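# Pull the cap off a marker on a desk

## Task

Take the cap off the marker so that the marker and the cap both end up resting on the desk, then open the grippers and back the robot away from them. The task fails if the robot topples or is left leaning.

## Robot and tools

ROBOT. An omnidirectional wheeled base carries a vertical column about 1.75 m tall. A carriage rides up and down the column; its height is lift_m (0 to 1 m, rising at up to 0.3 m/s). On the carriage sit two identical six-joint arms, left and right, each ending in a two-finger gripper. The arm bases are at x 0.27 m and y +0.33 m (left) or -0.33 m (right) from the base centre, roughly 0.57 m + lift_m above the floor, and some carriage parts hang about 0.15 m below them. A hand can reach about 0.78 m from its shoulder but only about 0.38 m below its arm base. A hand is about 0.16 m long and 0.1 m wide (0.14 m with the fingers open). Parked arm: joints 1 to 6 at 0, 0.05, 0.05, 1.45, 0, 0; with both parked the robot is about 0.95 m wide and 0.7 m long. The wheel motors are weak, so the base stops on contact after only a light push.

CAMERAS. carriage_camera is fixed on the carriage, facing forward and tilted about 20 degrees down. left_wrist_camera and right_wrist_camera look out beyond each hand's fingertips. All images are 672x504 pixels.

FRAMES. Base frame: origin on the floor below the base centre, x forward, y left, z up. The readings left_hand and right_hand give, in this frame, the point halfway between that hand's finger pads, plus quat_wxyz (the hand's z axis runs along the fingers, its y axis is the opening direction; a hand pointing straight up with joints 1, 5 and 6 at 0 reads 1, 0, 0, 0). These readings drift from the truth, more at long reach. base_odometry is in the frame the base had at the scene start; it counts wheel turns, so slipping looks like travel. Heading is positive to the left, -3.142 to 3.142.

execute_actions. Argument actions: a list holding one action or nothing (empty just reports state and pictures). An action may contain base, joints, or both; its motions begin together. base holds exactly one relative move, measured from where the base last reported itself: translate_m (metres, -2 to 2, forward positive), strafe_m (metres, -2 to 2, left positive) or rotate_rad (radians, -6.3 to 6.3, counter-clockwise positive). joints is a map from joint name to an absolute target: lift_m (m, 0 to 1); for each arm (prefix left_ or right_) joint1_rad -2.617 to 3.054 (swing about vertical, 0 forward, positive left); joint2_rad 0 to 3.141 (shoulder: 0 upper arm level pointing back, 1.57 vertical, 3.14 level pointing forward); joint3_rad 0 to 3.141 (elbow, 0 folded, 3.14 straight); joint4_rad -1.57 to 1.57 (wrist pitch, positive lifts the fingertips); joint5_rad -1.57 to 1.57 (wrist yaw, positive swings fingertips to the RIGHT, opposite to joint 1); joint6_rad -2.094 to 2.094 (roll about the finger direction, positive clockwise viewed from the forearm); gripper_m 0 to 0.093 (metres between the pads). Joints left out keep pushing toward earlier targets. Arm joints 1 to 3 move at up to 1.8 rad/s, 4 to 6 at up to 2.7 rad/s; one action runs at most 15 s. Argument cameras: list of carriage_camera, left_wrist_camera, right_wrist_camera or all; omitted, null or all gives every camera, an empty list gives none. Any unknown key, name or out-of-range number rejects the call without motion. If a result reports a stop, your remaining movement calls in that same reply are skipped.

wait: seconds, 0 to 10; commands nothing and returns state and pictures. zoom_image: camera plus region [x0, y0, x1, y1] in pixels of that camera's most recent full image, origin top-left, no bigger than 504 by 504. read_manual: only returns licence text. finished_scene: scene, the number of the current scene; it ends the scene for good, so the goal must already hold.

RESULTS. base_status and joint_status describe how the last accepted action ended: done (for the base, wheels turned the commanded amount even if slipping; a tiny move may stop short yet say done), off_target (resting away from target, maybe still pushing), contact_stop or time_out (target dropped, holding in place), not_followed (arm targets withheld by a self-collision check, with a cause line; the gripper part still runs, and withheld targets may be retried on later actions), limit_stop_at_motor_heat. A gripper closed on an object normally reads off_target. on_its_own covers uncommanded parts; its held at value is the target, not the position. motor_effort is percent of maximum, positive toward larger joint values, with the action's peak in brackets; readings carry sizeable fixed and random error. If lift effort keeps dropping while lowering, a hand or its load is resting on something. drive_wheels higher at rest than after a free move means the base is still pressing something. Joint torques and Motor temperatures lines list arm joints in joint_positions order. ARM HIT means an arm struck the robot hard.

CAUTIONS. The robot can topple and cannot recover; no reading shows a lean, only pictures. Risk grows with a high carriage, outstretched arms, loads, pulling, or abrupt base stops. Arms have no contact stop: a blocked arm keeps pressing, then jumps to its target once freed. After an arm touch the base may roll on about 0.3 m. If a drive is stopped by an obstacle, back off about 0.2 m along the way you came (or turn back), repeat if still pressed, then retry; a retry may itself stop spuriously. The column can hit a table edge the base slides under; reversing into such an edge can tip the robot. Never let the arms strike or squeeze each other; if a command is withheld, first move only that arm well away, then the other in a later action. Gripper force is about 45 to 60 N per pad. A level hand sags 10 to 17 cm under 1 kg. Motors heat when holding, especially outstretched: MOTOR HOT appears from 75 °C, at 90 °C that arm halts for 10 s, at 100 °C it goes limp and falls; resend targets afterward. The robot keeps its last command while you think. Avoid drops, slips, slams and hard pushes.

Each tool is called after "Emit:" as name(argument=value, ...) on one line, values as JSON.

## Session

Emit:
execute_actions(actions=[])

Scene clock: 0.00 s.
Joint torques (N m, as the arm reports them, + toward a larger angle): no reading
Motor temperatures (°C, as the motors report them): left_arm=[24 24 26 25 24 25] | right_arm=[26 23 26 22 24 26]
base_odometry: x=+0.000 y=+0.000 heading=+0.000 (m, m, rad; odometry frame)
base_status: not commanded
joint_positions: lift_m=+0.303 left_joint1_rad=-0.010 left_joint2_rad=+0.028 left_joint3_rad=+0.062 left_joint4_rad=+1.427 left_joint5_rad=+0.038 left_joint6_rad=+0.001 left_gripper_m=+0.095 right_joint1_rad=+0.010 right_joint2_rad=+0.032 right_joint3_rad=+0.071 right_joint4_rad=+1.479 right_joint5_rad=+0.026 right_joint6_rad=-0.035 right_gripper_m=+0.094
joint_status: not commanded
motor_effort: lift_m=+30 drive_wheels=+3 (%)
left_hand: x=+0.2890 y=+0.3072 z=+1.3117 quat_wxyz=(+0.998, +0.019, +0.055, -0.006) (m; base frame)
right_hand: x=+0.2749 y=-0.3182 z=+1.3150 quat_wxyz=(+0.999, +0.012, +0.027, -0.013) (m; base frame)
pictures: carriage_camera, left_wrist_camera, right_wrist_camera
Images, in order (width x height): carriage_camera 672x504, left_wrist_camera 672x504, right_wrist_camera 672x504.

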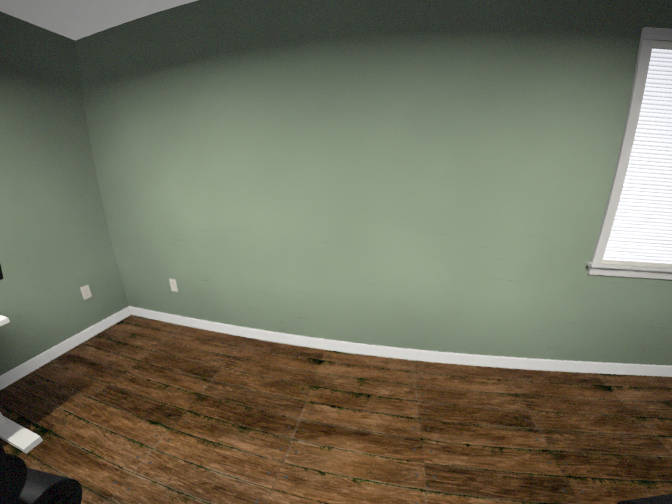

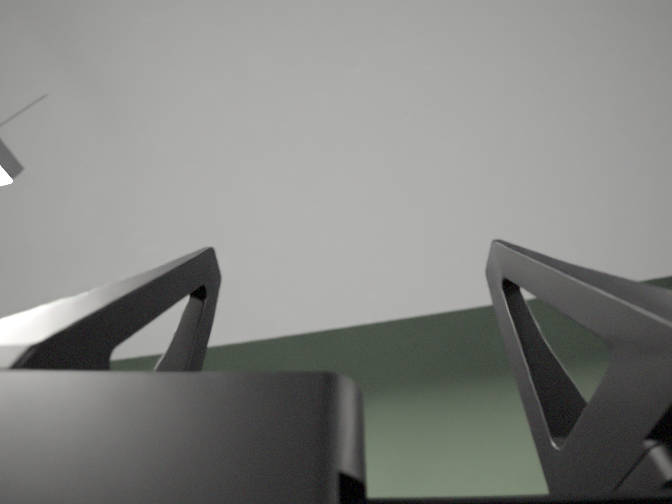

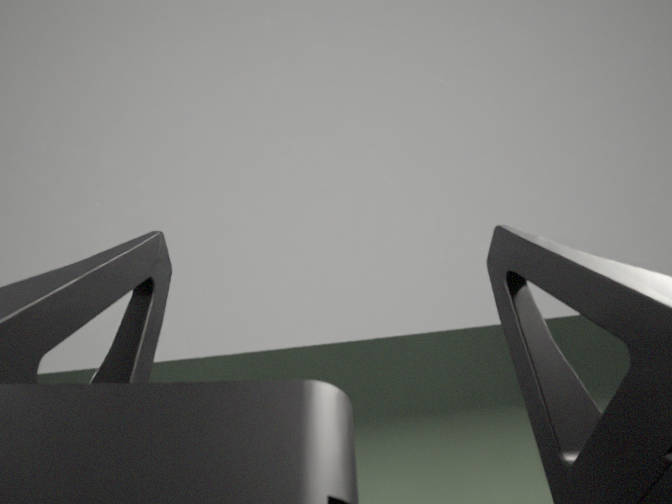

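Emit:
execute_actions(actions=[{"base":{"rotate_rad":1.3}}], cameras=["carriage_camera"])

Scene clock: 8.53 s.
Joint torques (N m, as the arm reports them, + toward a larger angle): left_arm=[-0.66  4.32  7.85 -0.34  0.03 -0.11] | right_arm=[-0.21  3.88  5.16 -0.33 -0.07  0.03]
Motor temperatures (°C, as the motors report them): left_arm=[24 25 27 25 24 25] | right_arm=[26 23 27 22 24 26]
base_odometry: x=+0.000 y=+0.000 heading=+1.299 (m, m, rad; odometry frame)
base_status: done
joint_positions: lift_m=+0.303 left_joint1_rad=-0.010 left_joint2_rad=+0.028 left_joint3_rad=+0.062 left_joint4_rad=+1.427 left_joint5_rad=+0.038 left_joint6_rad=+0.001 left_gripper_m=+0.095 right_joint1_rad=+0.010 right_joint2_rad=+0.032 right_joint3_rad=+0.071 right_joint4_rad=+1.479 right_joint5_rad=+0.026 right_joint6_rad=-0.035 right_gripper_m=+0.094
joint_status: not commanded
motor_effort: lift_m=+30(30) drive_wheels=+8(31) (%)
left_hand: x=+0.2890 y=+0.3072 z=+1.3117 quat_wxyz=(+0.998, +0.019, +0.055, -0.006) (m; base frame)
right_hand: x=+0.2749 y=-0.3182 z=+1.3150 quat_wxyz=(+0.999, +0.012, +0.027, -0.013) (m; base frame)
pictures: carriage_camera
Images, in order (width x height): carriage_camera 672x504.

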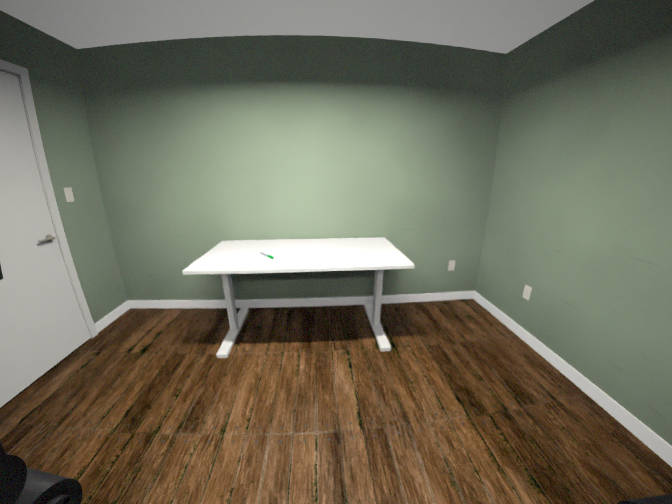

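Emit:
execute_actions(actions=[{"base":{"strafe_m":0.42},"joints":{"lift_m":0.42}}], cameras=[])

Emit:
execute_actions(actions=[{"base":{"translate_m":0.85}}], cameras=["carriage_camera"])

Emit:
zoom_image(camera="carriage_camera", region=[260,320,460,470])

Scene clock: 24.90 s.
Joint torques (N m, as the arm reports them, + toward a larger angle): left_arm=[-0.66  4.3   7.86 -0.35  0.02 -0.11] | right_arm=[-0.2   3.88  5.15 -0.33 -0.08  0.03]
Motor temperatures (°C, as the motors report them): left_arm=[24 25 28 25 24 25] | right_arm=[26 24 28 23 24 26]
base_odometry: x=-0.405 y=+0.112 heading=+1.300 (m, m, rad; odometry frame)
base_status: done
joint_positions: lift_m=+0.420 left_joint1_rad=-0.010 left_joint2_rad=+0.028 left_joint3_rad=+0.062 left_joint4_rad=+1.427 left_joint5_rad=+0.038 left_joint6_rad=+0.001 left_gripper_m=+0.095 right_joint1_rad=+0.010 right_joint2_rad=+0.032 right_joint3_rad=+0.071 right_joint4_rad=+1.479 right_joint5_rad=+0.026 right_joint6_rad=-0.035 right_gripper_m=+0.094
joint_status: all done
motor_effort: lift_m=+29(35) drive_wheels=-4(31) (%)
left_hand: x=+0.2890 y=+0.3072 z=+1.4289 quat_wxyz=(+0.998, +0.019, +0.055, -0.006) (m; base frame)
right_hand: x=+0.2749 y=-0.3182 z=+1.4323 quat_wxyz=(+0.999, +0.012, +0.027, -0.013) (m; base frame)
pictures: none
No camera images: the call's "cameras" was empty. Leave "cameras" out to get every camera's image.

Scene clock: 28.97 s.
Joint torques (N m, as the arm reports them, + toward a larger angle): left_arm=[-0.66  4.32  7.81 -0.34  0.03 -0.11] | right_arm=[-0.2   3.88  5.15 -0.33 -0.07  0.03]
Motor temperatures (°C, as the motors report them): left_arm=[24 26 28 25 24 25] | right_arm=[26 24 29 23 24 26]
base_odometry: x=-0.178 y=+0.931 heading=+1.301 (m, m, rad; odometry frame)
base_status: done
joint_positions: lift_m=+0.420 left_joint1_rad=-0.010 left_joint2_rad=+0.028 left_joint3_rad=+0.062 left_joint4_rad=+1.427 left_joint5_rad=+0.038 left_joint6_rad=+0.001 left_gripper_m=+0.095 right_joint1_rad=+0.010 right_joint2_rad=+0.032 right_joint3_rad=+0.071 right_joint4_rad=+1.480 right_joint5_rad=+0.026 right_joint6_rad=-0.035 right_gripper_m=+0.094
joint_status: not commanded
motor_effort: lift_m=+29(29) drive_wheels=-6(24) (%)
left_hand: x=+0.2888 y=+0.3072 z=+1.4290 quat_wxyz=(+0.998, +0.019, +0.055, -0.006) (m; base frame)
right_hand: x=+0.2748 y=-0.3182 z=+1.4323 quat_wxyz=(+0.999, +0.012, +0.027, -0.013) (m; base frame)
pictures: carriage_camera
Images, in order (width x height): carriage_camera 672x504.

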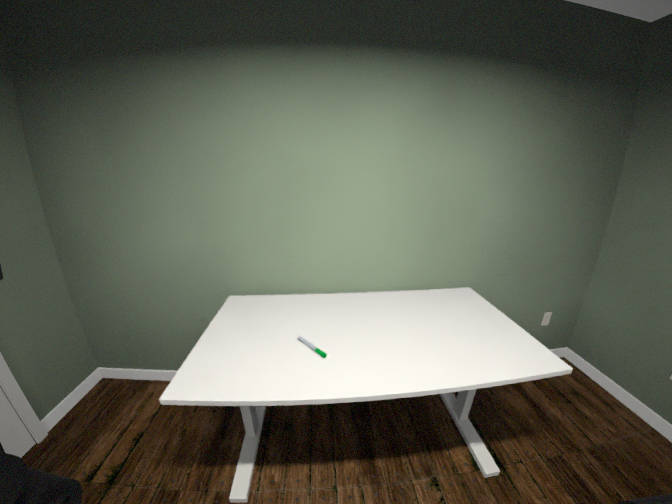

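Region (260, 320, 460, 470) of carriage_camera's 672x504 image, scaled by 2.520, with more detail than that image has; it fills the top 378 rows of this view, and the rest is white.

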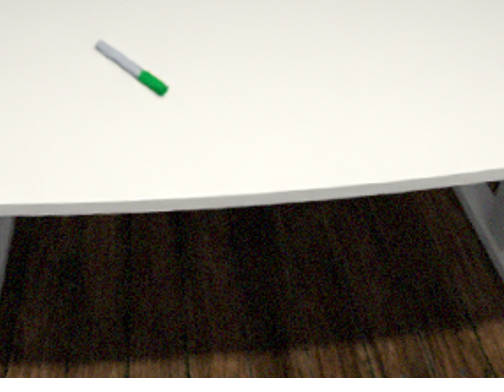

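Emit:
execute_actions(actions=[{"base":{"translate_m":0.33},"joints":{"lift_m":0.55,"left_joint1_rad":-0.52,"left_joint2_rad":2.78,"left_joint3_rad":1.78,"left_joint4_rad":-0.575,"left_joint5_rad":0,"left_joint6_rad":-1.3}}])

Scene clock: 62.53 s.
Joint torques (N m, as the arm reports them, + toward a larger angle): left_arm=[ -1.03 -12.     6.69   0.05  -0.1   -0.15] | right_arm=[-0.21  3.88  5.18 -0.34 -0.07  0.03]
Motor temperatures (°C, as the motors report them): left_arm=[24 27 30 26 24 25] | right_arm=[26 25 30 23 24 26]
base_odometry: x=-0.090 y=+1.250 heading=+1.301 (m, m, rad; odometry frame)
base_status: done
joint_positions: lift_m=+0.550 left_joint1_rad=-0.515 left_joint2_rad=+2.769 left_joint3_rad=+1.778 left_joint4_rad=-0.563 left_joint5_rad=+0.007 left_joint6_rad=-1.295 left_gripper_m=+0.095 right_joint1_rad=+0.010 right_joint2_rad=+0.032 right_joint3_rad=+0.071 right_joint4_rad=+1.480 right_joint5_rad=+0.026 right_joint6_rad=-0.035 right_gripper_m=+0.094
joint_status: all done
motor_effort: lift_m=+30(35) drive_wheels=-2(26) (%)
left_hand: x=+0.6580 y=+0.0892 z=+0.9171 quat_wxyz=(+0.002, -0.380, +0.925, -0.008) (m; base frame)
right_hand: x=+0.2746 y=-0.3182 z=+1.5622 quat_wxyz=(+0.999, +0.012, +0.026, -0.013) (m; base frame)
pictures: carriage_camera, left_wrist_camera, right_wrist_camera
Images, in order (width x height): carriage_camera 672x504, left_wrist_camera 672x504, right_wrist_camera 672x504.

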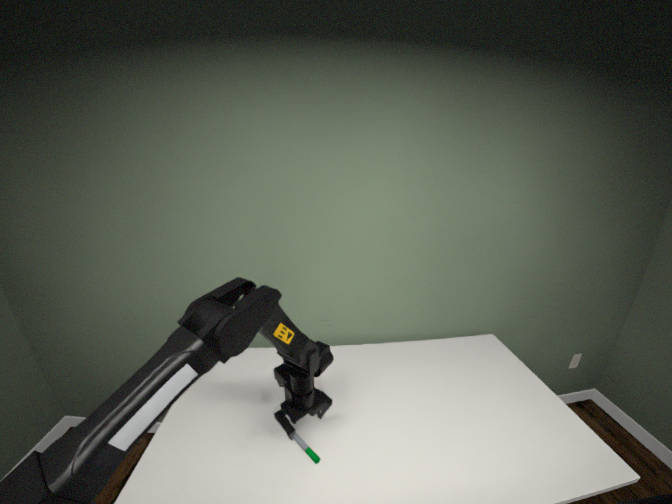

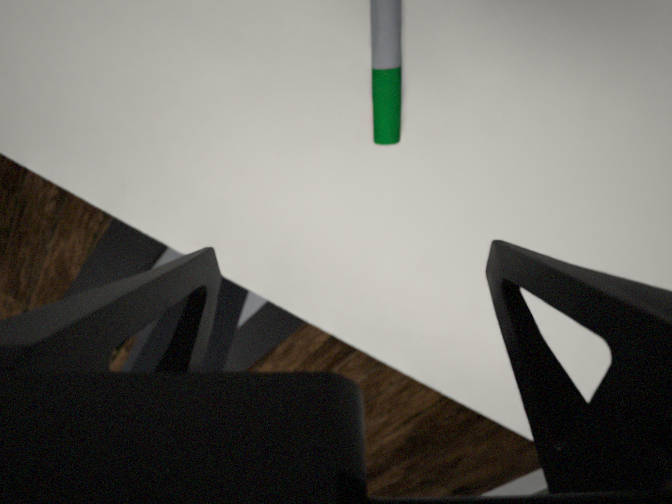

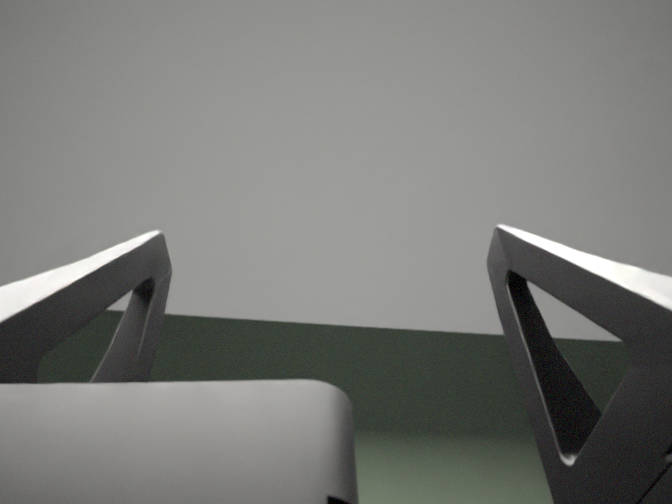

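Emit:
execute_actions(actions=[{"base":{"translate_m":0.075},"joints":{"lift_m":0.45}}], cameras=[])

Emit:
execute_actions(actions=[{"base":{"strafe_m":0.035},"joints":{"lift_m":0.42}}], cameras=["carriage_camera","left_wrist_camera"])

Scene clock: 71.13 s.
Joint torques (N m, as the arm reports them, + toward a larger angle): left_arm=[ -1.08 -12.32   6.82   0.11  -0.1   -0.15] | right_arm=[-0.21  3.88  5.15 -0.35 -0.07  0.03]
Motor temperatures (°C, as the motors report them): left_arm=[24 32 30 26 24 25] | right_arm=[26 25 31 23 24 26]
base_odometry: x=-0.070 y=+1.322 heading=+1.302 (m, m, rad; odometry frame)
base_status: done
joint_positions: lift_m=+0.450 left_joint1_rad=-0.515 left_joint2_rad=+2.773 left_joint3_rad=+1.778 left_joint4_rad=-0.571 left_joint5_rad=+0.006 left_joint6_rad=-1.295 left_gripper_m=+0.095 right_joint1_rad=+0.010 right_joint2_rad=+0.032 right_joint3_rad=+0.071 right_joint4_rad=+1.481 right_joint5_rad=+0.026 right_joint6_rad=-0.035 right_gripper_m=+0.094
joint_status: all done
motor_effort: lift_m=+31(32) drive_wheels=-3(28) (%)
left_hand: x=+0.6553 y=+0.0908 z=+0.8154 quat_wxyz=(-0.001, -0.380, +0.925, -0.004) (m; base frame)
right_hand: x=+0.2745 y=-0.3182 z=+1.4622 quat_wxyz=(+1.000, +0.012, +0.026, -0.013) (m; base frame)
pictures: none
No camera images: the call's "cameras" was empty. Leave "cameras" out to get every camera's image.

Scene clock: 72.17 s.
Joint torques (N m, as the arm reports them, + toward a larger angle): left_arm=[ -1.02 -12.41   6.81   0.1   -0.1   -0.15] | right_arm=[-0.2   3.88  5.17 -0.34 -0.06  0.03]
Motor temperatures (°C, as the motors report them): left_arm=[24 33 30 26 24 25] | right_arm=[26 25 31 23 24 26]
base_odometry: x=-0.104 y=+1.332 heading=+1.302 (m, m, rad; odometry frame)
base_status: done
joint_positions: lift_m=+0.420 left_joint1_rad=-0.515 left_joint2_rad=+2.774 left_joint3_rad=+1.778 left_joint4_rad=-0.571 left_joint5_rad=+0.006 left_joint6_rad=-1.295 left_gripper_m=+0.095 right_joint1_rad=+0.010 right_joint2_rad=+0.032 right_joint3_rad=+0.071 right_joint4_rad=+1.480 right_joint5_rad=+0.026 right_joint6_rad=-0.035 right_gripper_m=+0.094
joint_status: all done
motor_effort: lift_m=+31(33) drive_wheels=+0(21) (%)
left_hand: x=+0.6548 y=+0.0911 z=+0.7847 quat_wxyz=(-0.001, -0.380, +0.925, -0.003) (m; base frame)
right_hand: x=+0.2746 y=-0.3182 z=+1.4322 quat_wxyz=(+0.999, +0.012, +0.026, -0.013) (m; base frame)
pictures: carriage_camera, left_wrist_camera
Images, in order (width x height): carriage_camera 672x504, left_wrist_camera 672x504.

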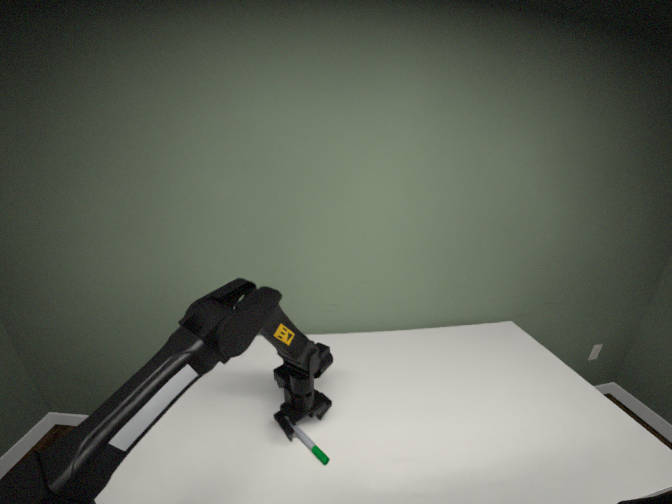

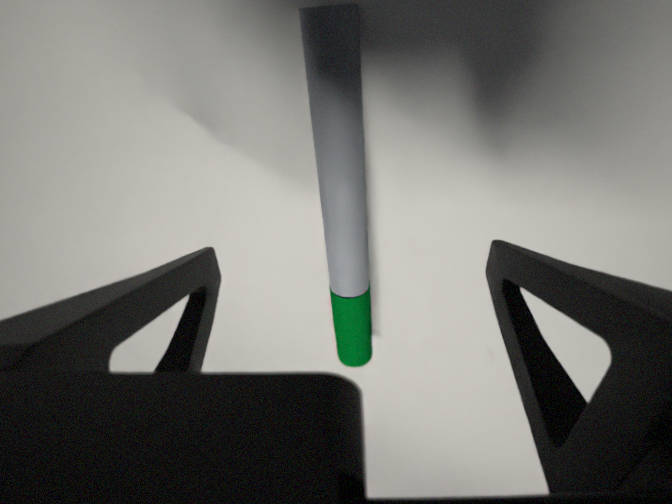

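Emit:
execute_actions(actions=[{"base":{"translate_m":0.02},"joints":{"lift_m":0.395,"left_joint1_rad":-0.45,"left_joint6_rad":-1.29}}], cameras=["left_wrist_camera"])

Scene clock: 81.27 s.
Joint torques (N m, as the arm reports them, + toward a larger angle): left_arm=[ -1.1  -12.36   6.76   0.11  -0.1   -0.1 ] | right_arm=[-0.2   3.88  5.17 -0.34 -0.07  0.03]
Motor temperatures (°C, as the motors report them): left_arm=[24 37 30 26 24 25] | right_arm=[26 25 31 23 24 26]
base_odometry: x=-0.099 y=+1.351 heading=+1.302 (m, m, rad; odometry frame)
base_status: done
joint_positions: lift_m=+0.395 left_joint1_rad=-0.443 left_joint2_rad=+2.775 left_joint3_rad=+1.778 left_joint4_rad=-0.574 left_joint5_rad=+0.004 left_joint6_rad=-1.290 left_gripper_m=+0.095 right_joint1_rad=+0.010 right_joint2_rad=+0.032 right_joint3_rad=+0.071 right_joint4_rad=+1.481 right_joint5_rad=+0.026 right_joint6_rad=-0.035 right_gripper_m=+0.094
joint_status: all done
motor_effort: lift_m=+31(32) drive_wheels=-5(21) (%)
left_hand: x=+0.6692 y=+0.1205 z=+0.7594 quat_wxyz=(-0.002, -0.411, +0.912, -0.001) (m; base frame)
right_hand: x=+0.2745 y=-0.3182 z=+1.4072 quat_wxyz=(+1.000, +0.012, +0.026, -0.013) (m; base frame)
pictures: left_wrist_camera
Images, in order (width x height): left_wrist_camera 672x504.

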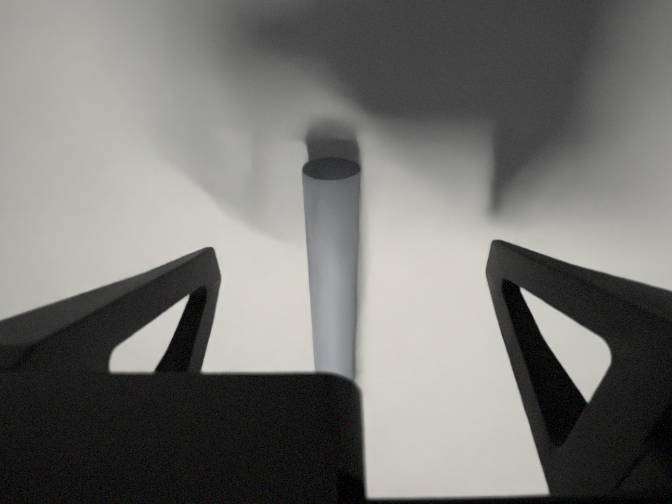

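Emit:
execute_actions(actions=[{"base":{"translate_m":-0.011},"joints":{"lift_m":0.376}}], cameras=["left_wrist_camera"])

Scene clock: 87.73 s.
Joint torques (N m, as the arm reports them, + toward a larger angle): left_arm=[ -0.94 -12.03   6.8    0.11  -0.07  -0.09] | right_arm=[-0.21  3.88  5.2  -0.34 -0.08  0.03]
Motor temperatures (°C, as the motors report them): left_arm=[24 39 30 26 24 25] | right_arm=[26 25 31 23 24 26]
base_odometry: x=-0.102 y=+1.340 heading=+1.302 (m, m, rad; odometry frame)
base_status: done
joint_positions: lift_m=+0.376 left_joint1_rad=-0.447 left_joint2_rad=+2.770 left_joint3_rad=+1.778 left_joint4_rad=-0.570 left_joint5_rad=+0.004 left_joint6_rad=-1.292 left_gripper_m=+0.095 right_joint1_rad=+0.010 right_joint2_rad=+0.032 right_joint3_rad=+0.071 right_joint4_rad=+1.480 right_joint5_rad=+0.026 right_joint6_rad=-0.035 right_gripper_m=+0.094
joint_status: all done
motor_effort: lift_m=+30(34) drive_wheels=+4(21) (%)
left_hand: x=+0.6707 y=+0.1181 z=+0.7424 quat_wxyz=(+0.001, -0.410, +0.912, -0.004) (m; base frame)
right_hand: x=+0.2746 y=-0.3182 z=+1.3882 quat_wxyz=(+0.999, +0.012, +0.026, -0.013) (m; base frame)
pictures: left_wrist_camera
Images, in order (width x height): left_wrist_camera 672x504.

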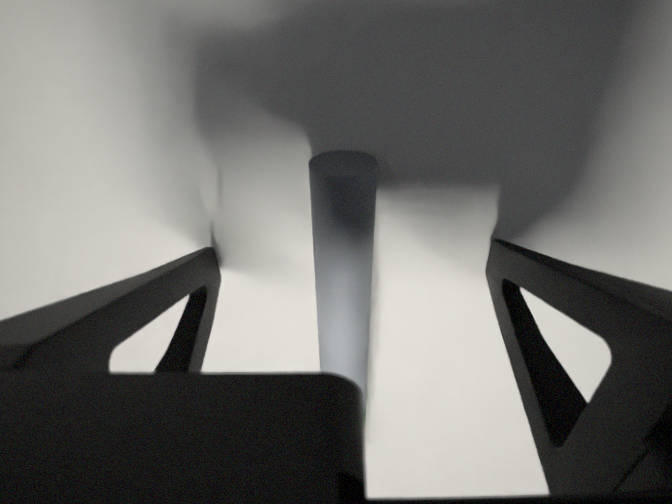

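Emit:
execute_actions(actions=[{"joints":{"lift_m":0.379,"left_gripper_m":0}}], cameras=[])

Emit:
execute_actions(actions=[{"joints":{"lift_m":0.43,"left_joint1_rad":-0.52,"left_joint6_rad":-2.09,"right_joint1_rad":0.3,"right_joint2_rad":2.83,"right_joint3_rad":1.78,"right_joint4_rad":-0.25,"right_joint5_rad":-0.45,"right_joint6_rad":2.05}}])

Scene clock: 105.20 s.
Joint torques (N m, as the arm reports them, + toward a larger angle): left_arm=[ -0.85 -11.98   6.8    0.11  -0.07  -0.09] | right_arm=[-0.21  3.86  5.18 -0.33 -0.07  0.03]
Motor temperatures (°C, as the motors report them): left_arm=[24 45 30 26 24 25] | right_arm=[26 25 32 23 24 26]
base_odometry: x=-0.102 y=+1.340 heading=+1.302 (m, m, rad; odometry frame)
base_status: not commanded
joint_positions: lift_m=+0.379 left_joint1_rad=-0.447 left_joint2_rad=+2.769 left_joint3_rad=+1.778 left_joint4_rad=-0.570 left_joint5_rad=+0.004 left_joint6_rad=-1.292 left_gripper_m=+0.017 right_joint1_rad=+0.010 right_joint2_rad=+0.032 right_joint3_rad=+0.071 right_joint4_rad=+1.480 right_joint5_rad=+0.026 right_joint6_rad=-0.035 right_gripper_m=+0.094
joint_status: left_gripper_m off_target (ended at +0.017, target +0.000); the others done
motor_effort: lift_m=+30(35) drive_wheels=+0(6) (%)
left_hand: x=+0.6710 y=+0.1179 z=+0.7459 quat_wxyz=(+0.002, -0.410, +0.912, -0.005) (m; base frame)
right_hand: x=+0.2746 y=-0.3182 z=+1.3913 quat_wxyz=(+0.999, +0.012, +0.026, -0.013) (m; base frame)
pictures: none
No camera images: the call's "cameras" was empty. Leave "cameras" out to get every camera's image.

Scene clock: 107.63 s.
Joint torques (N m, as the arm reports them, + toward a larger angle): left_arm=[ -0.25 -12.08   6.82   0.04  -0.04  -0.14] | right_arm=[  0.38 -13.19   5.13   0.84  -0.27   0.09]
Motor temperatures (°C, as the motors report them): left_arm=[24 45 30 26 24 25] | right_arm=[26 26 32 23 24 26]
base_odometry: x=-0.102 y=+1.340 heading=+1.302 (m, m, rad; odometry frame)
base_status: not commanded
joint_positions: lift_m=+0.430 left_joint1_rad=-0.526 left_joint2_rad=+2.770 left_joint3_rad=+1.778 left_joint4_rad=-0.571 left_joint5_rad=+0.002 left_joint6_rad=-2.086 left_gripper_m=+0.017 right_joint1_rad=+0.292 right_joint2_rad=+2.843 right_joint3_rad=+1.767 right_joint4_rad=-0.255 right_joint5_rad=-0.444 right_joint6_rad=+2.044 right_gripper_m=+0.094
joint_status: all done
motor_effort: lift_m=+30(37) drive_wheels=+9(5) (%)
left_hand: x=+0.6540 y=+0.0869 z=+0.7966 quat_wxyz=(+0.000, -0.703, +0.711, -0.004) (m; base frame)
right_hand: x=+0.7168 y=-0.1004 z=+0.7869 quat_wxyz=(-0.155, +0.727, +0.640, +0.193) (m; base frame)
pictures: carriage_camera, left_wrist_camera, right_wrist_camera
Images, in order (width x height): carriage_camera 672x504, left_wrist_camera 672x504, right_wrist_camera 672x504.

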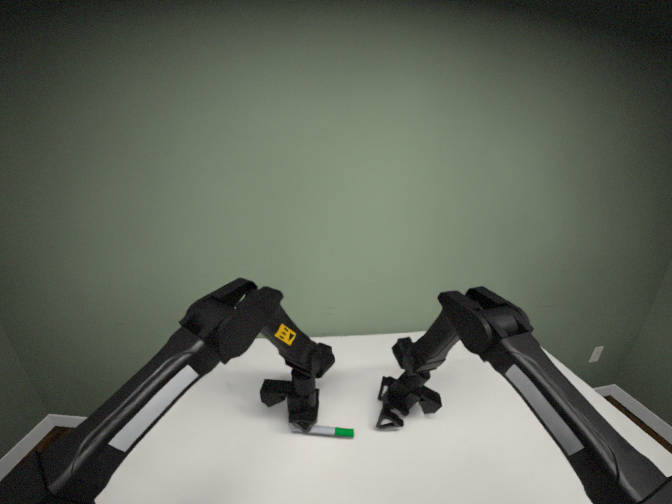

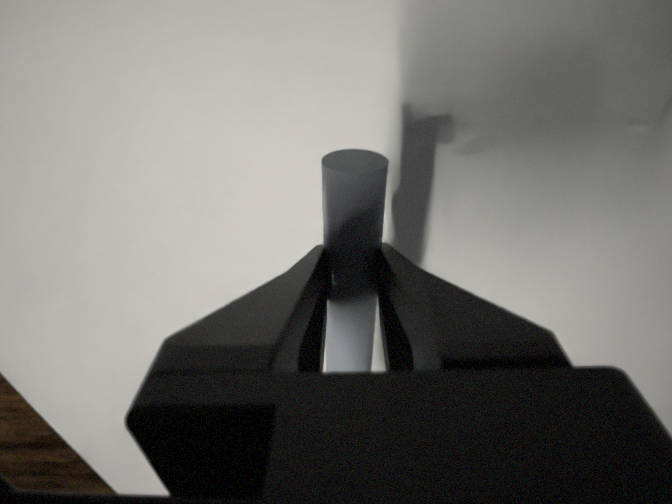

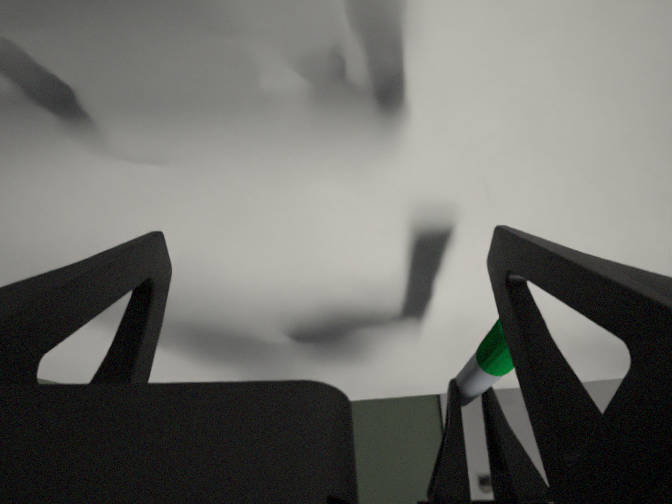

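Emit:
execute_actions(actions=[{"joints":{"right_joint1_rad":0.39,"right_joint2_rad":2.80,"right_joint4_rad":-0.42,"right_joint6_rad":2.09}}])

Emit:
zoom_image(camera="carriage_camera", region=[260,320,460,470])

Scene clock: 125.30 s.
Joint torques (N m, as the arm reports them, + toward a larger angle): left_arm=[ -0.21 -11.98   6.75   0.02  -0.05  -0.14] | right_arm=[ -0.88 -13.14   4.98   0.4   -0.24   0.1 ]
Motor temperatures (°C, as the motors report them): left_arm=[24 49 30 26 24 25] | right_arm=[26 38 32 23 24 26]
base_odometry: x=-0.102 y=+1.340 heading=+1.302 (m, m, rad; odometry frame)
base_status: not commanded
joint_positions: lift_m=+0.430 left_joint1_rad=-0.526 left_joint2_rad=+2.770 left_joint3_rad=+1.778 left_joint4_rad=-0.571 left_joint5_rad=+0.002 left_joint6_rad=-2.086 left_gripper_m=+0.017 right_joint1_rad=+0.399 right_joint2_rad=+2.813 right_joint3_rad=+1.767 right_joint4_rad=-0.410 right_joint5_rad=-0.448 right_joint6_rad=+2.083 right_gripper_m=+0.094
joint_status: all done
joint sent to its limit — the command would take right_joint6_rad past its upper limit, so that joint was sent only as far as its limit.
motor_effort: lift_m=+30(30) drive_wheels=+4(6) (%)
left_hand: x=+0.6540 y=+0.0869 z=+0.7966 quat_wxyz=(+0.000, -0.703, +0.711, -0.004) (m; base frame)
right_hand: x=+0.6681 y=-0.0626 z=+0.7948 quat_wxyz=(-0.192, +0.718, +0.657, +0.125) (m; base frame)
pictures: carriage_camera, left_wrist_camera, right_wrist_camera
Images, in order (width x height): carriage_camera 672x504, left_wrist_camera 672x504, right_wrist_camera 672x504.

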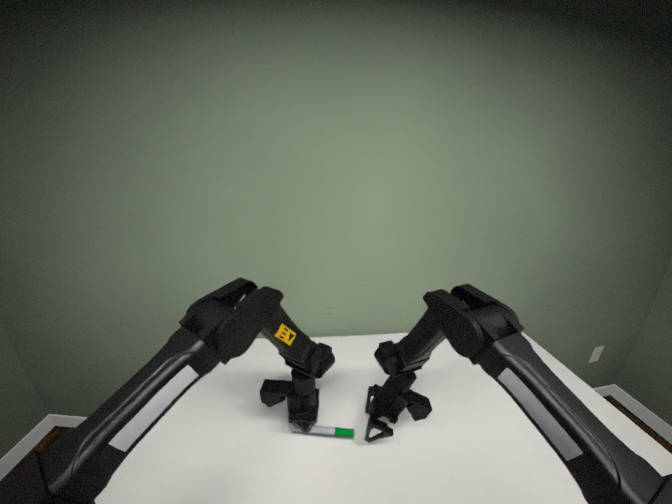

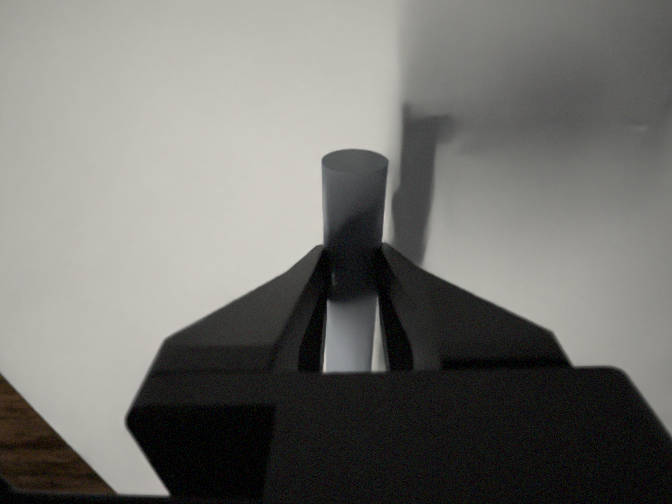

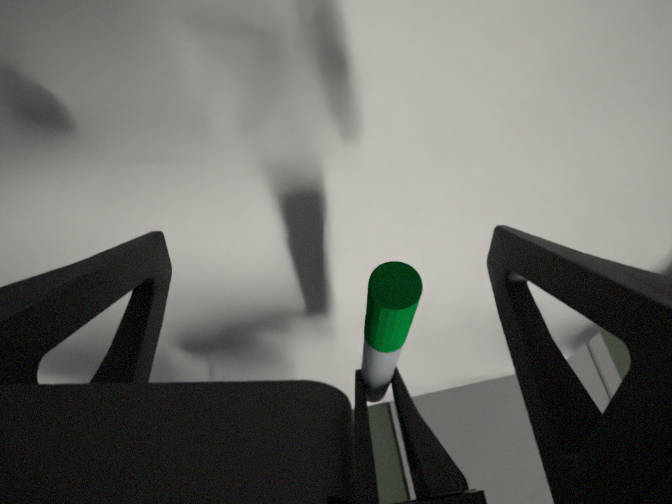

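Region (260, 320, 460, 470) of carriage_camera's 672x504 image, scaled by 2.520, with more detail than that image has; it fills the top 378 rows of this view, and the rest is white.

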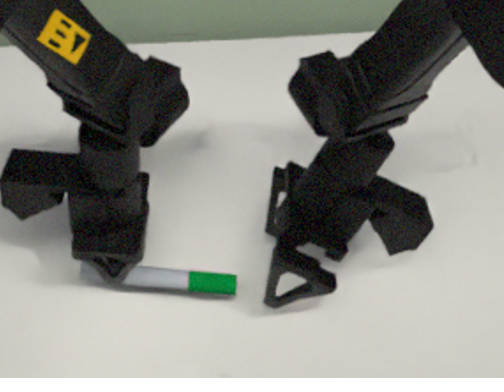

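Emit:
execute_actions(actions=[{"joints":{"right_joint1_rad":0.52,"right_joint2_rad":2.835,"right_joint4_rad":-0.3}}], cameras=["carriage_camera","right_wrist_camera"])

Emit:
zoom_image(camera="carriage_camera", region=[260,320,460,470])

Scene clock: 135.17 s.
Joint torques (N m, as the arm reports them, + toward a larger angle): left_arm=[ -0.17 -12.07   6.73   0.01  -0.04  -0.14] | right_arm=[ -0.79 -12.23   5.06   0.8   -0.23   0.1 ]
Motor temperatures (°C, as the motors report them): left_arm=[24 50 30 26 24 25] | right_arm=[26 42 32 23 24 26]
base_odometry: x=-0.102 y=+1.340 heading=+1.302 (m, m, rad; odometry frame)
base_status: not commanded
joint_positions: lift_m=+0.430 left_joint1_rad=-0.526 left_joint2_rad=+2.770 left_joint3_rad=+1.778 left_joint4_rad=-0.571 left_joint5_rad=+0.002 left_joint6_rad=-2.086 left_gripper_m=+0.017 right_joint1_rad=+0.527 right_joint2_rad=+2.835 right_joint3_rad=+1.767 right_joint4_rad=-0.311 right_joint5_rad=-0.450 right_joint6_rad=+2.083 right_gripper_m=+0.094
joint_status: all done
motor_effort: lift_m=+30(30) drive_wheels=+4(7) (%)
left_hand: x=+0.6540 y=+0.0869 z=+0.7966 quat_wxyz=(+0.000, -0.703, +0.711, -0.004) (m; base frame)
right_hand: x=+0.6455 y=-0.0048 z=+0.7883 quat_wxyz=(-0.190, +0.666, +0.706, +0.148) (m; base frame)
pictures: carriage_camera, right_wrist_camera
Images, in order (width x height): carriage_camera 672x504, right_wrist_camera 672x504.

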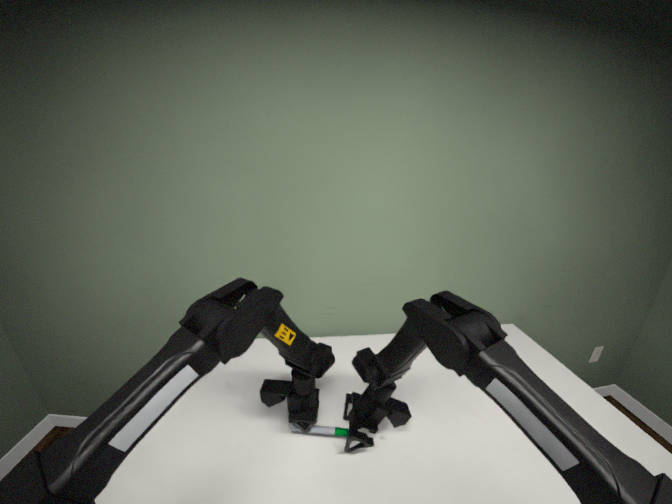

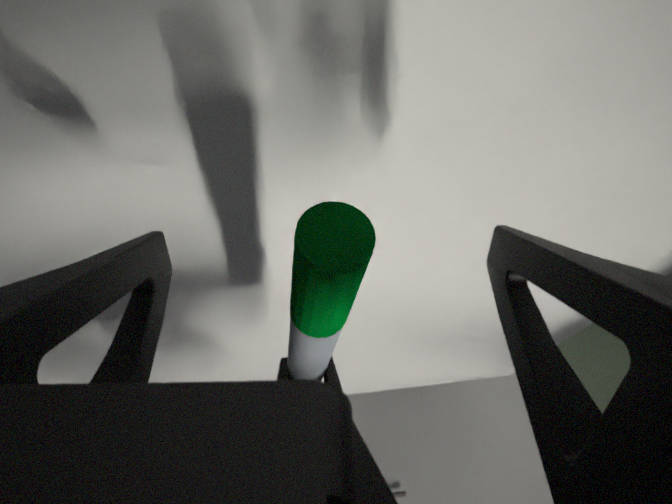

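Region (260, 320, 460, 470) of carriage_camera's 672x504 image, scaled by 2.520, with more detail than that image has; it fills the top 378 rows of this view, and the rest is white.

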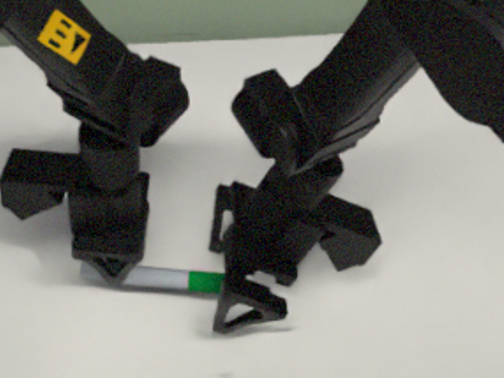

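Emit:
execute_actions(actions=[{"joints":{"right_joint5_rad":-0.49,"right_joint4_rad":-0.27,"right_gripper_m":0}}], cameras=["right_wrist_camera"])

Emit:
execute_actions(actions=[{"joints":{"right_joint1_rad":0.45,"left_joint1_rad":-0.45,"left_joint6_rad":-2.05}}])

Scene clock: 140.50 s.
Joint torques (N m, as the arm reports them, + toward a larger angle): left_arm=[ -0.19 -12.01   6.73   0.03  -0.04  -0.13] | right_arm=[ -0.77 -12.27   5.12   0.9   -0.29   0.09]
Motor temperatures (°C, as the motors report them): left_arm=[24 51 30 26 24 25] | right_arm=[26 43 32 23 24 26]
base_odometry: x=-0.102 y=+1.340 heading=+1.302 (m, m, rad; odometry frame)
base_status: not commanded
joint_positions: lift_m=+0.430 left_joint1_rad=-0.526 left_joint2_rad=+2.770 left_joint3_rad=+1.778 left_joint4_rad=-0.571 left_joint5_rad=+0.001 left_joint6_rad=-2.087 left_gripper_m=+0.017 right_joint1_rad=+0.527 right_joint2_rad=+2.835 right_joint3_rad=+1.767 right_joint4_rad=-0.284 right_joint5_rad=-0.483 right_joint6_rad=+2.084 right_gripper_m=+0.018
joint_status: right_gripper_m off_target (ended at +0.018, target +0.000); the others done
motor_effort: lift_m=+30(30) drive_wheels=+6(7) (%)
left_hand: x=+0.6540 y=+0.0869 z=+0.7966 quat_wxyz=(+0.000, -0.704, +0.711, -0.004) (m; base frame)
right_hand: x=+0.6478 y=+0.0023 z=+0.7920 quat_wxyz=(-0.201, +0.659, +0.706, +0.165) (m; base frame)
pictures: right_wrist_camera
Images, in order (width x height): right_wrist_camera 672x504.

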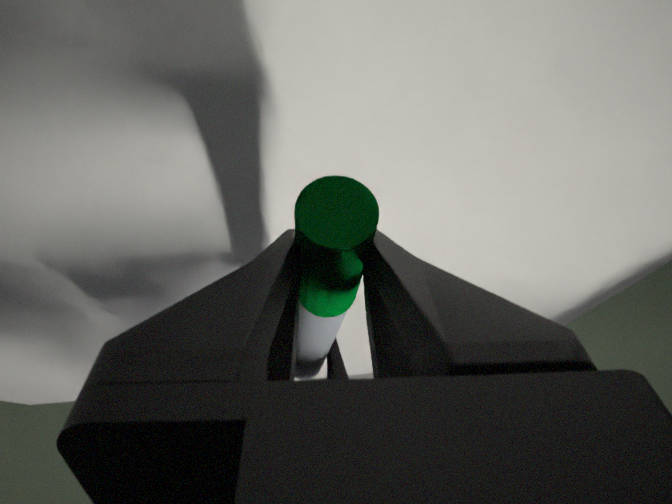

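Scene clock: 141.17 s.
Joint torques (N m, as the arm reports them, + toward a larger angle): left_arm=[ -1.18 -12.15   6.74  -0.02  -0.1   -0.06] | right_arm=[  0.43 -12.29   5.1    0.8   -0.22   0.09]
Motor temperatures (°C, as the motors report them): left_arm=[24 51 30 26 24 25] | right_arm=[26 43 32 23 24 26]
base_odometry: x=-0.102 y=+1.340 heading=+1.302 (m, m, rad; odometry frame)
base_status: not commanded
joint_positions: lift_m=+0.430 left_joint1_rad=-0.443 left_joint2_rad=+2.770 left_joint3_rad=+1.778 left_joint4_rad=-0.562 left_joint5_rad=+0.007 left_joint6_rad=-2.054 left_gripper_m=+0.017 right_joint1_rad=+0.442 right_joint2_rad=+2.835 right_joint3_rad=+1.767 right_joint4_rad=-0.276 right_joint5_rad=-0.493 right_joint6_rad=+2.084 right_gripper_m=+0.018
joint_status: all done
motor_effort: lift_m=+30(30) drive_wheels=-1(6) (%)
left_hand: x=+0.6730 y=+0.1181 z=+0.7966 quat_wxyz=(-0.001, -0.721, +0.693, -0.009) (m; base frame)
right_hand: x=+0.6741 y=-0.0295 z=+0.7932 quat_wxyz=(-0.198, +0.686, +0.677, +0.178) (m; base frame)
pictures: carriage_camera, left_wrist_camera, right_wrist_camera
Images, in order (width x height): carriage_camera 672x504, left_wrist_camera 672x504, right_wrist_camera 672x504.

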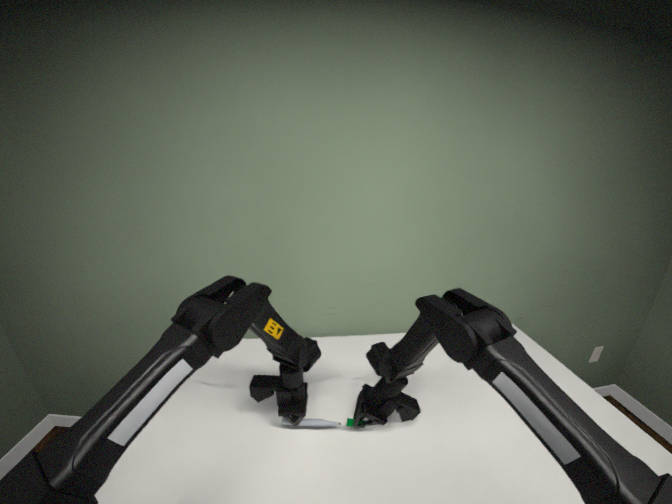

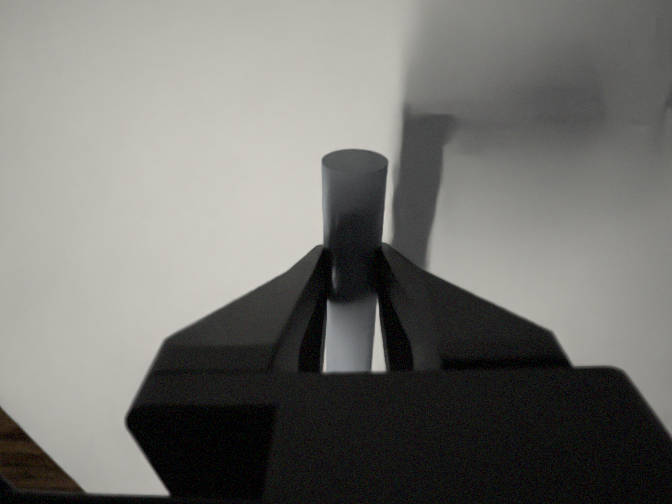

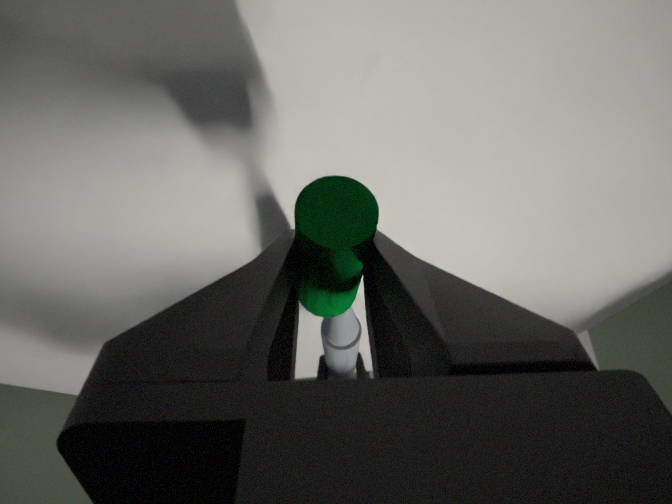

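Emit:
execute_actions(actions=[{"joints":{"right_joint1_rad":0.38,"left_joint1_rad":-0.4,"lift_m":0.38}}], cameras=[])

Emit:
execute_actions(actions=[{"joints":{"right_gripper_m":0.05,"left_gripper_m":0.05}}], cameras=[])

Emit:
execute_actions(actions=[{"joints":{"lift_m":0.44}}], cameras=[])

Emit:
execute_actions(actions=[{"base":{"translate_m":-0.3},"joints":{"lift_m":0.5,"left_joint1_rad":0,"left_joint2_rad":0.1,"left_joint3_rad":0.1,"left_joint4_rad":0.5,"right_joint1_rad":0,"right_joint2_rad":0.1,"right_joint3_rad":0.1,"right_joint4_rad":0.5,"right_joint5_rad":0}}], cameras=["carriage_camera"])

Scene clock: 151.37 s.
Joint torques (N m, as the arm reports them, + toward a larger angle): left_arm=[ -0.99 -12.1    6.76  -0.01  -0.08  -0.07] | right_arm=[  0.34 -12.42   5.17   0.77  -0.06   0.07]
Motor temperatures (°C, as the motors report them): left_arm=[24 52 30 26 24 25] | right_arm=[26 46 33 23 24 26]
base_odometry: x=-0.102 y=+1.340 heading=+1.302 (m, m, rad; odometry frame)
base_status: not commanded
joint_positions: lift_m=+0.380 left_joint1_rad=-0.396 left_joint2_rad=+2.772 left_joint3_rad=+1.778 left_joint4_rad=-0.569 left_joint5_rad=+0.006 left_joint6_rad=-2.054 left_gripper_m=+0.017 right_joint1_rad=+0.373 right_joint2_rad=+2.836 right_joint3_rad=+1.767 right_joint4_rad=-0.272 right_joint5_rad=-0.513 right_joint6_rad=+2.085 right_gripper_m=+0.018
joint_status: all done
motor_effort: lift_m=+29(33) drive_wheels=+3(4) (%)
left_hand: x=+0.6799 y=+0.1387 z=+0.7460 quat_wxyz=(-0.001, -0.737, +0.676, -0.005) (m; base frame)
right_hand: x=+0.6918 y=-0.0559 z=+0.7447 quat_wxyz=(-0.200, +0.707, +0.652, +0.189) (m; base frame)
pictures: none
No camera images: the call's "cameras" was empty. Leave "cameras" out to get every camera's image.

Scene clock: 151.97 s.
Joint torques (N m, as the arm reports them, + toward a larger angle): left_arm=[ -0.99 -12.15   6.73   0.01  -0.09  -0.07] | right_arm=[  0.35 -12.36   5.12   0.76  -0.09   0.08]
Motor temperatures (°C, as the motors report them): left_arm=[24 52 30 26 24 25] | right_arm=[26 46 33 23 24 26]
base_odometry: x=-0.102 y=+1.340 heading=+1.302 (m, m, rad; odometry frame)
base_status: not commanded
joint_positions: lift_m=+0.380 left_joint1_rad=-0.396 left_joint2_rad=+2.772 left_joint3_rad=+1.778 left_joint4_rad=-0.569 left_joint5_rad=+0.006 left_joint6_rad=-2.054 left_gripper_m=+0.050 right_joint1_rad=+0.373 right_joint2_rad=+2.836 right_joint3_rad=+1.767 right_joint4_rad=-0.272 right_joint5_rad=-0.511 right_joint6_rad=+2.085 right_gripper_m=+0.050
joint_status: all done
motor_effort: lift_m=+29(30) drive_wheels=+2(3) (%)
left_hand: x=+0.6799 y=+0.1387 z=+0.7460 quat_wxyz=(-0.001, -0.737, +0.676, -0.005) (m; base frame)
right_hand: x=+0.6921 y=-0.0561 z=+0.7445 quat_wxyz=(-0.199, +0.707, +0.652, +0.189) (m; base frame)
pictures: none
No camera images: the call's "cameras" was empty. Leave "cameras" out to get every camera's image.

Scene clock: 152.73 s.
Joint torques (N m, as the arm reports them, + toward a larger angle): left_arm=[ -1.01 -12.04   6.84   0.01  -0.1   -0.07] | right_arm=[  0.38 -12.47   5.08   0.78  -0.19   0.08]
Motor temperatures (°C, as the motors report them): left_arm=[24 52 30 26 24 25] | right_arm=[26 46 33 23 24 26]
base_odometry: x=-0.102 y=+1.340 heading=+1.302 (m, m, rad; odometry frame)
base_status: not commanded
joint_positions: lift_m=+0.440 left_joint1_rad=-0.396 left_joint2_rad=+2.770 left_joint3_rad=+1.778 left_joint4_rad=-0.571 left_joint5_rad=+0.006 left_joint6_rad=-2.054 left_gripper_m=+0.050 right_joint1_rad=+0.373 right_joint2_rad=+2.837 right_joint3_rad=+1.767 right_joint4_rad=-0.272 right_joint5_rad=-0.497 right_joint6_rad=+2.085 right_gripper_m=+0.050
joint_status: all done
motor_effort: lift_m=+30(33) drive_wheels=+4(1) (%)
left_hand: x=+0.6798 y=+0.1387 z=+0.8066 quat_wxyz=(-0.001, -0.737, +0.676, -0.004) (m; base frame)
right_hand: x=+0.6926 y=-0.0580 z=+0.8027 quat_wxyz=(-0.193, +0.709, +0.652, +0.186) (m; base frame)
pictures: none
No camera images: the call's "cameras" was empty. Leave "cameras" out to get every camera's image.

Scene clock: 155.30 s.
Joint torques (N m, as the arm reports them, + toward a larger angle): left_arm=[-1.14  1.31  8.49  1.75  0.11 -0.01] | right_arm=[ 0.28  1.41  5.82  2.   -0.09  0.01]
Motor temperatures (°C, as the motors report them): left_arm=[24 52 30 26 24 25] | right_arm=[26 46 33 24 24 26]
base_odometry: x=-0.182 y=+1.051 heading=+1.302 (m, m, rad; odometry frame)
base_status: done
joint_positions: lift_m=+0.500 left_joint1_rad=+0.006 left_joint2_rad=+0.116 left_joint3_rad=+0.115 left_joint4_rad=+0.504 left_joint5_rad=-0.001 left_joint6_rad=-2.054 left_gripper_m=+0.050 right_joint1_rad=-0.006 right_joint2_rad=+0.107 right_joint3_rad=+0.111 right_joint4_rad=+0.493 right_joint5_rad=+0.001 right_joint6_rad=+2.085 right_gripper_m=+0.050
joint_status: all done
motor_effort: lift_m=+29(37) drive_wheels=-3(41) (%)
left_hand: x=+0.4814 y=+0.3156 z=+1.3980 quat_wxyz=(+0.448, -0.436, +0.261, -0.735) (m; base frame)
right_hand: x=+0.4815 y=-0.3154 z=+1.3955 quat_wxyz=(+0.436, +0.443, +0.256, +0.741) (m; base frame)
pictures: carriage_camera
Images, in order (width x height): carriage_camera 672x504.

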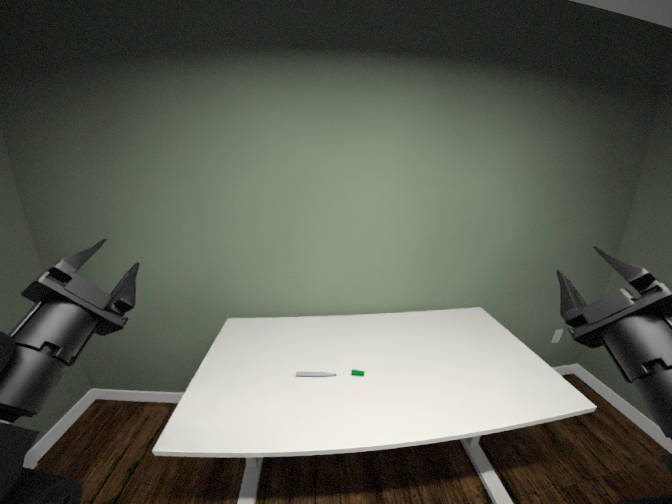

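Emit:
finished_scene(scene=1)

The scene is finished: the task was done.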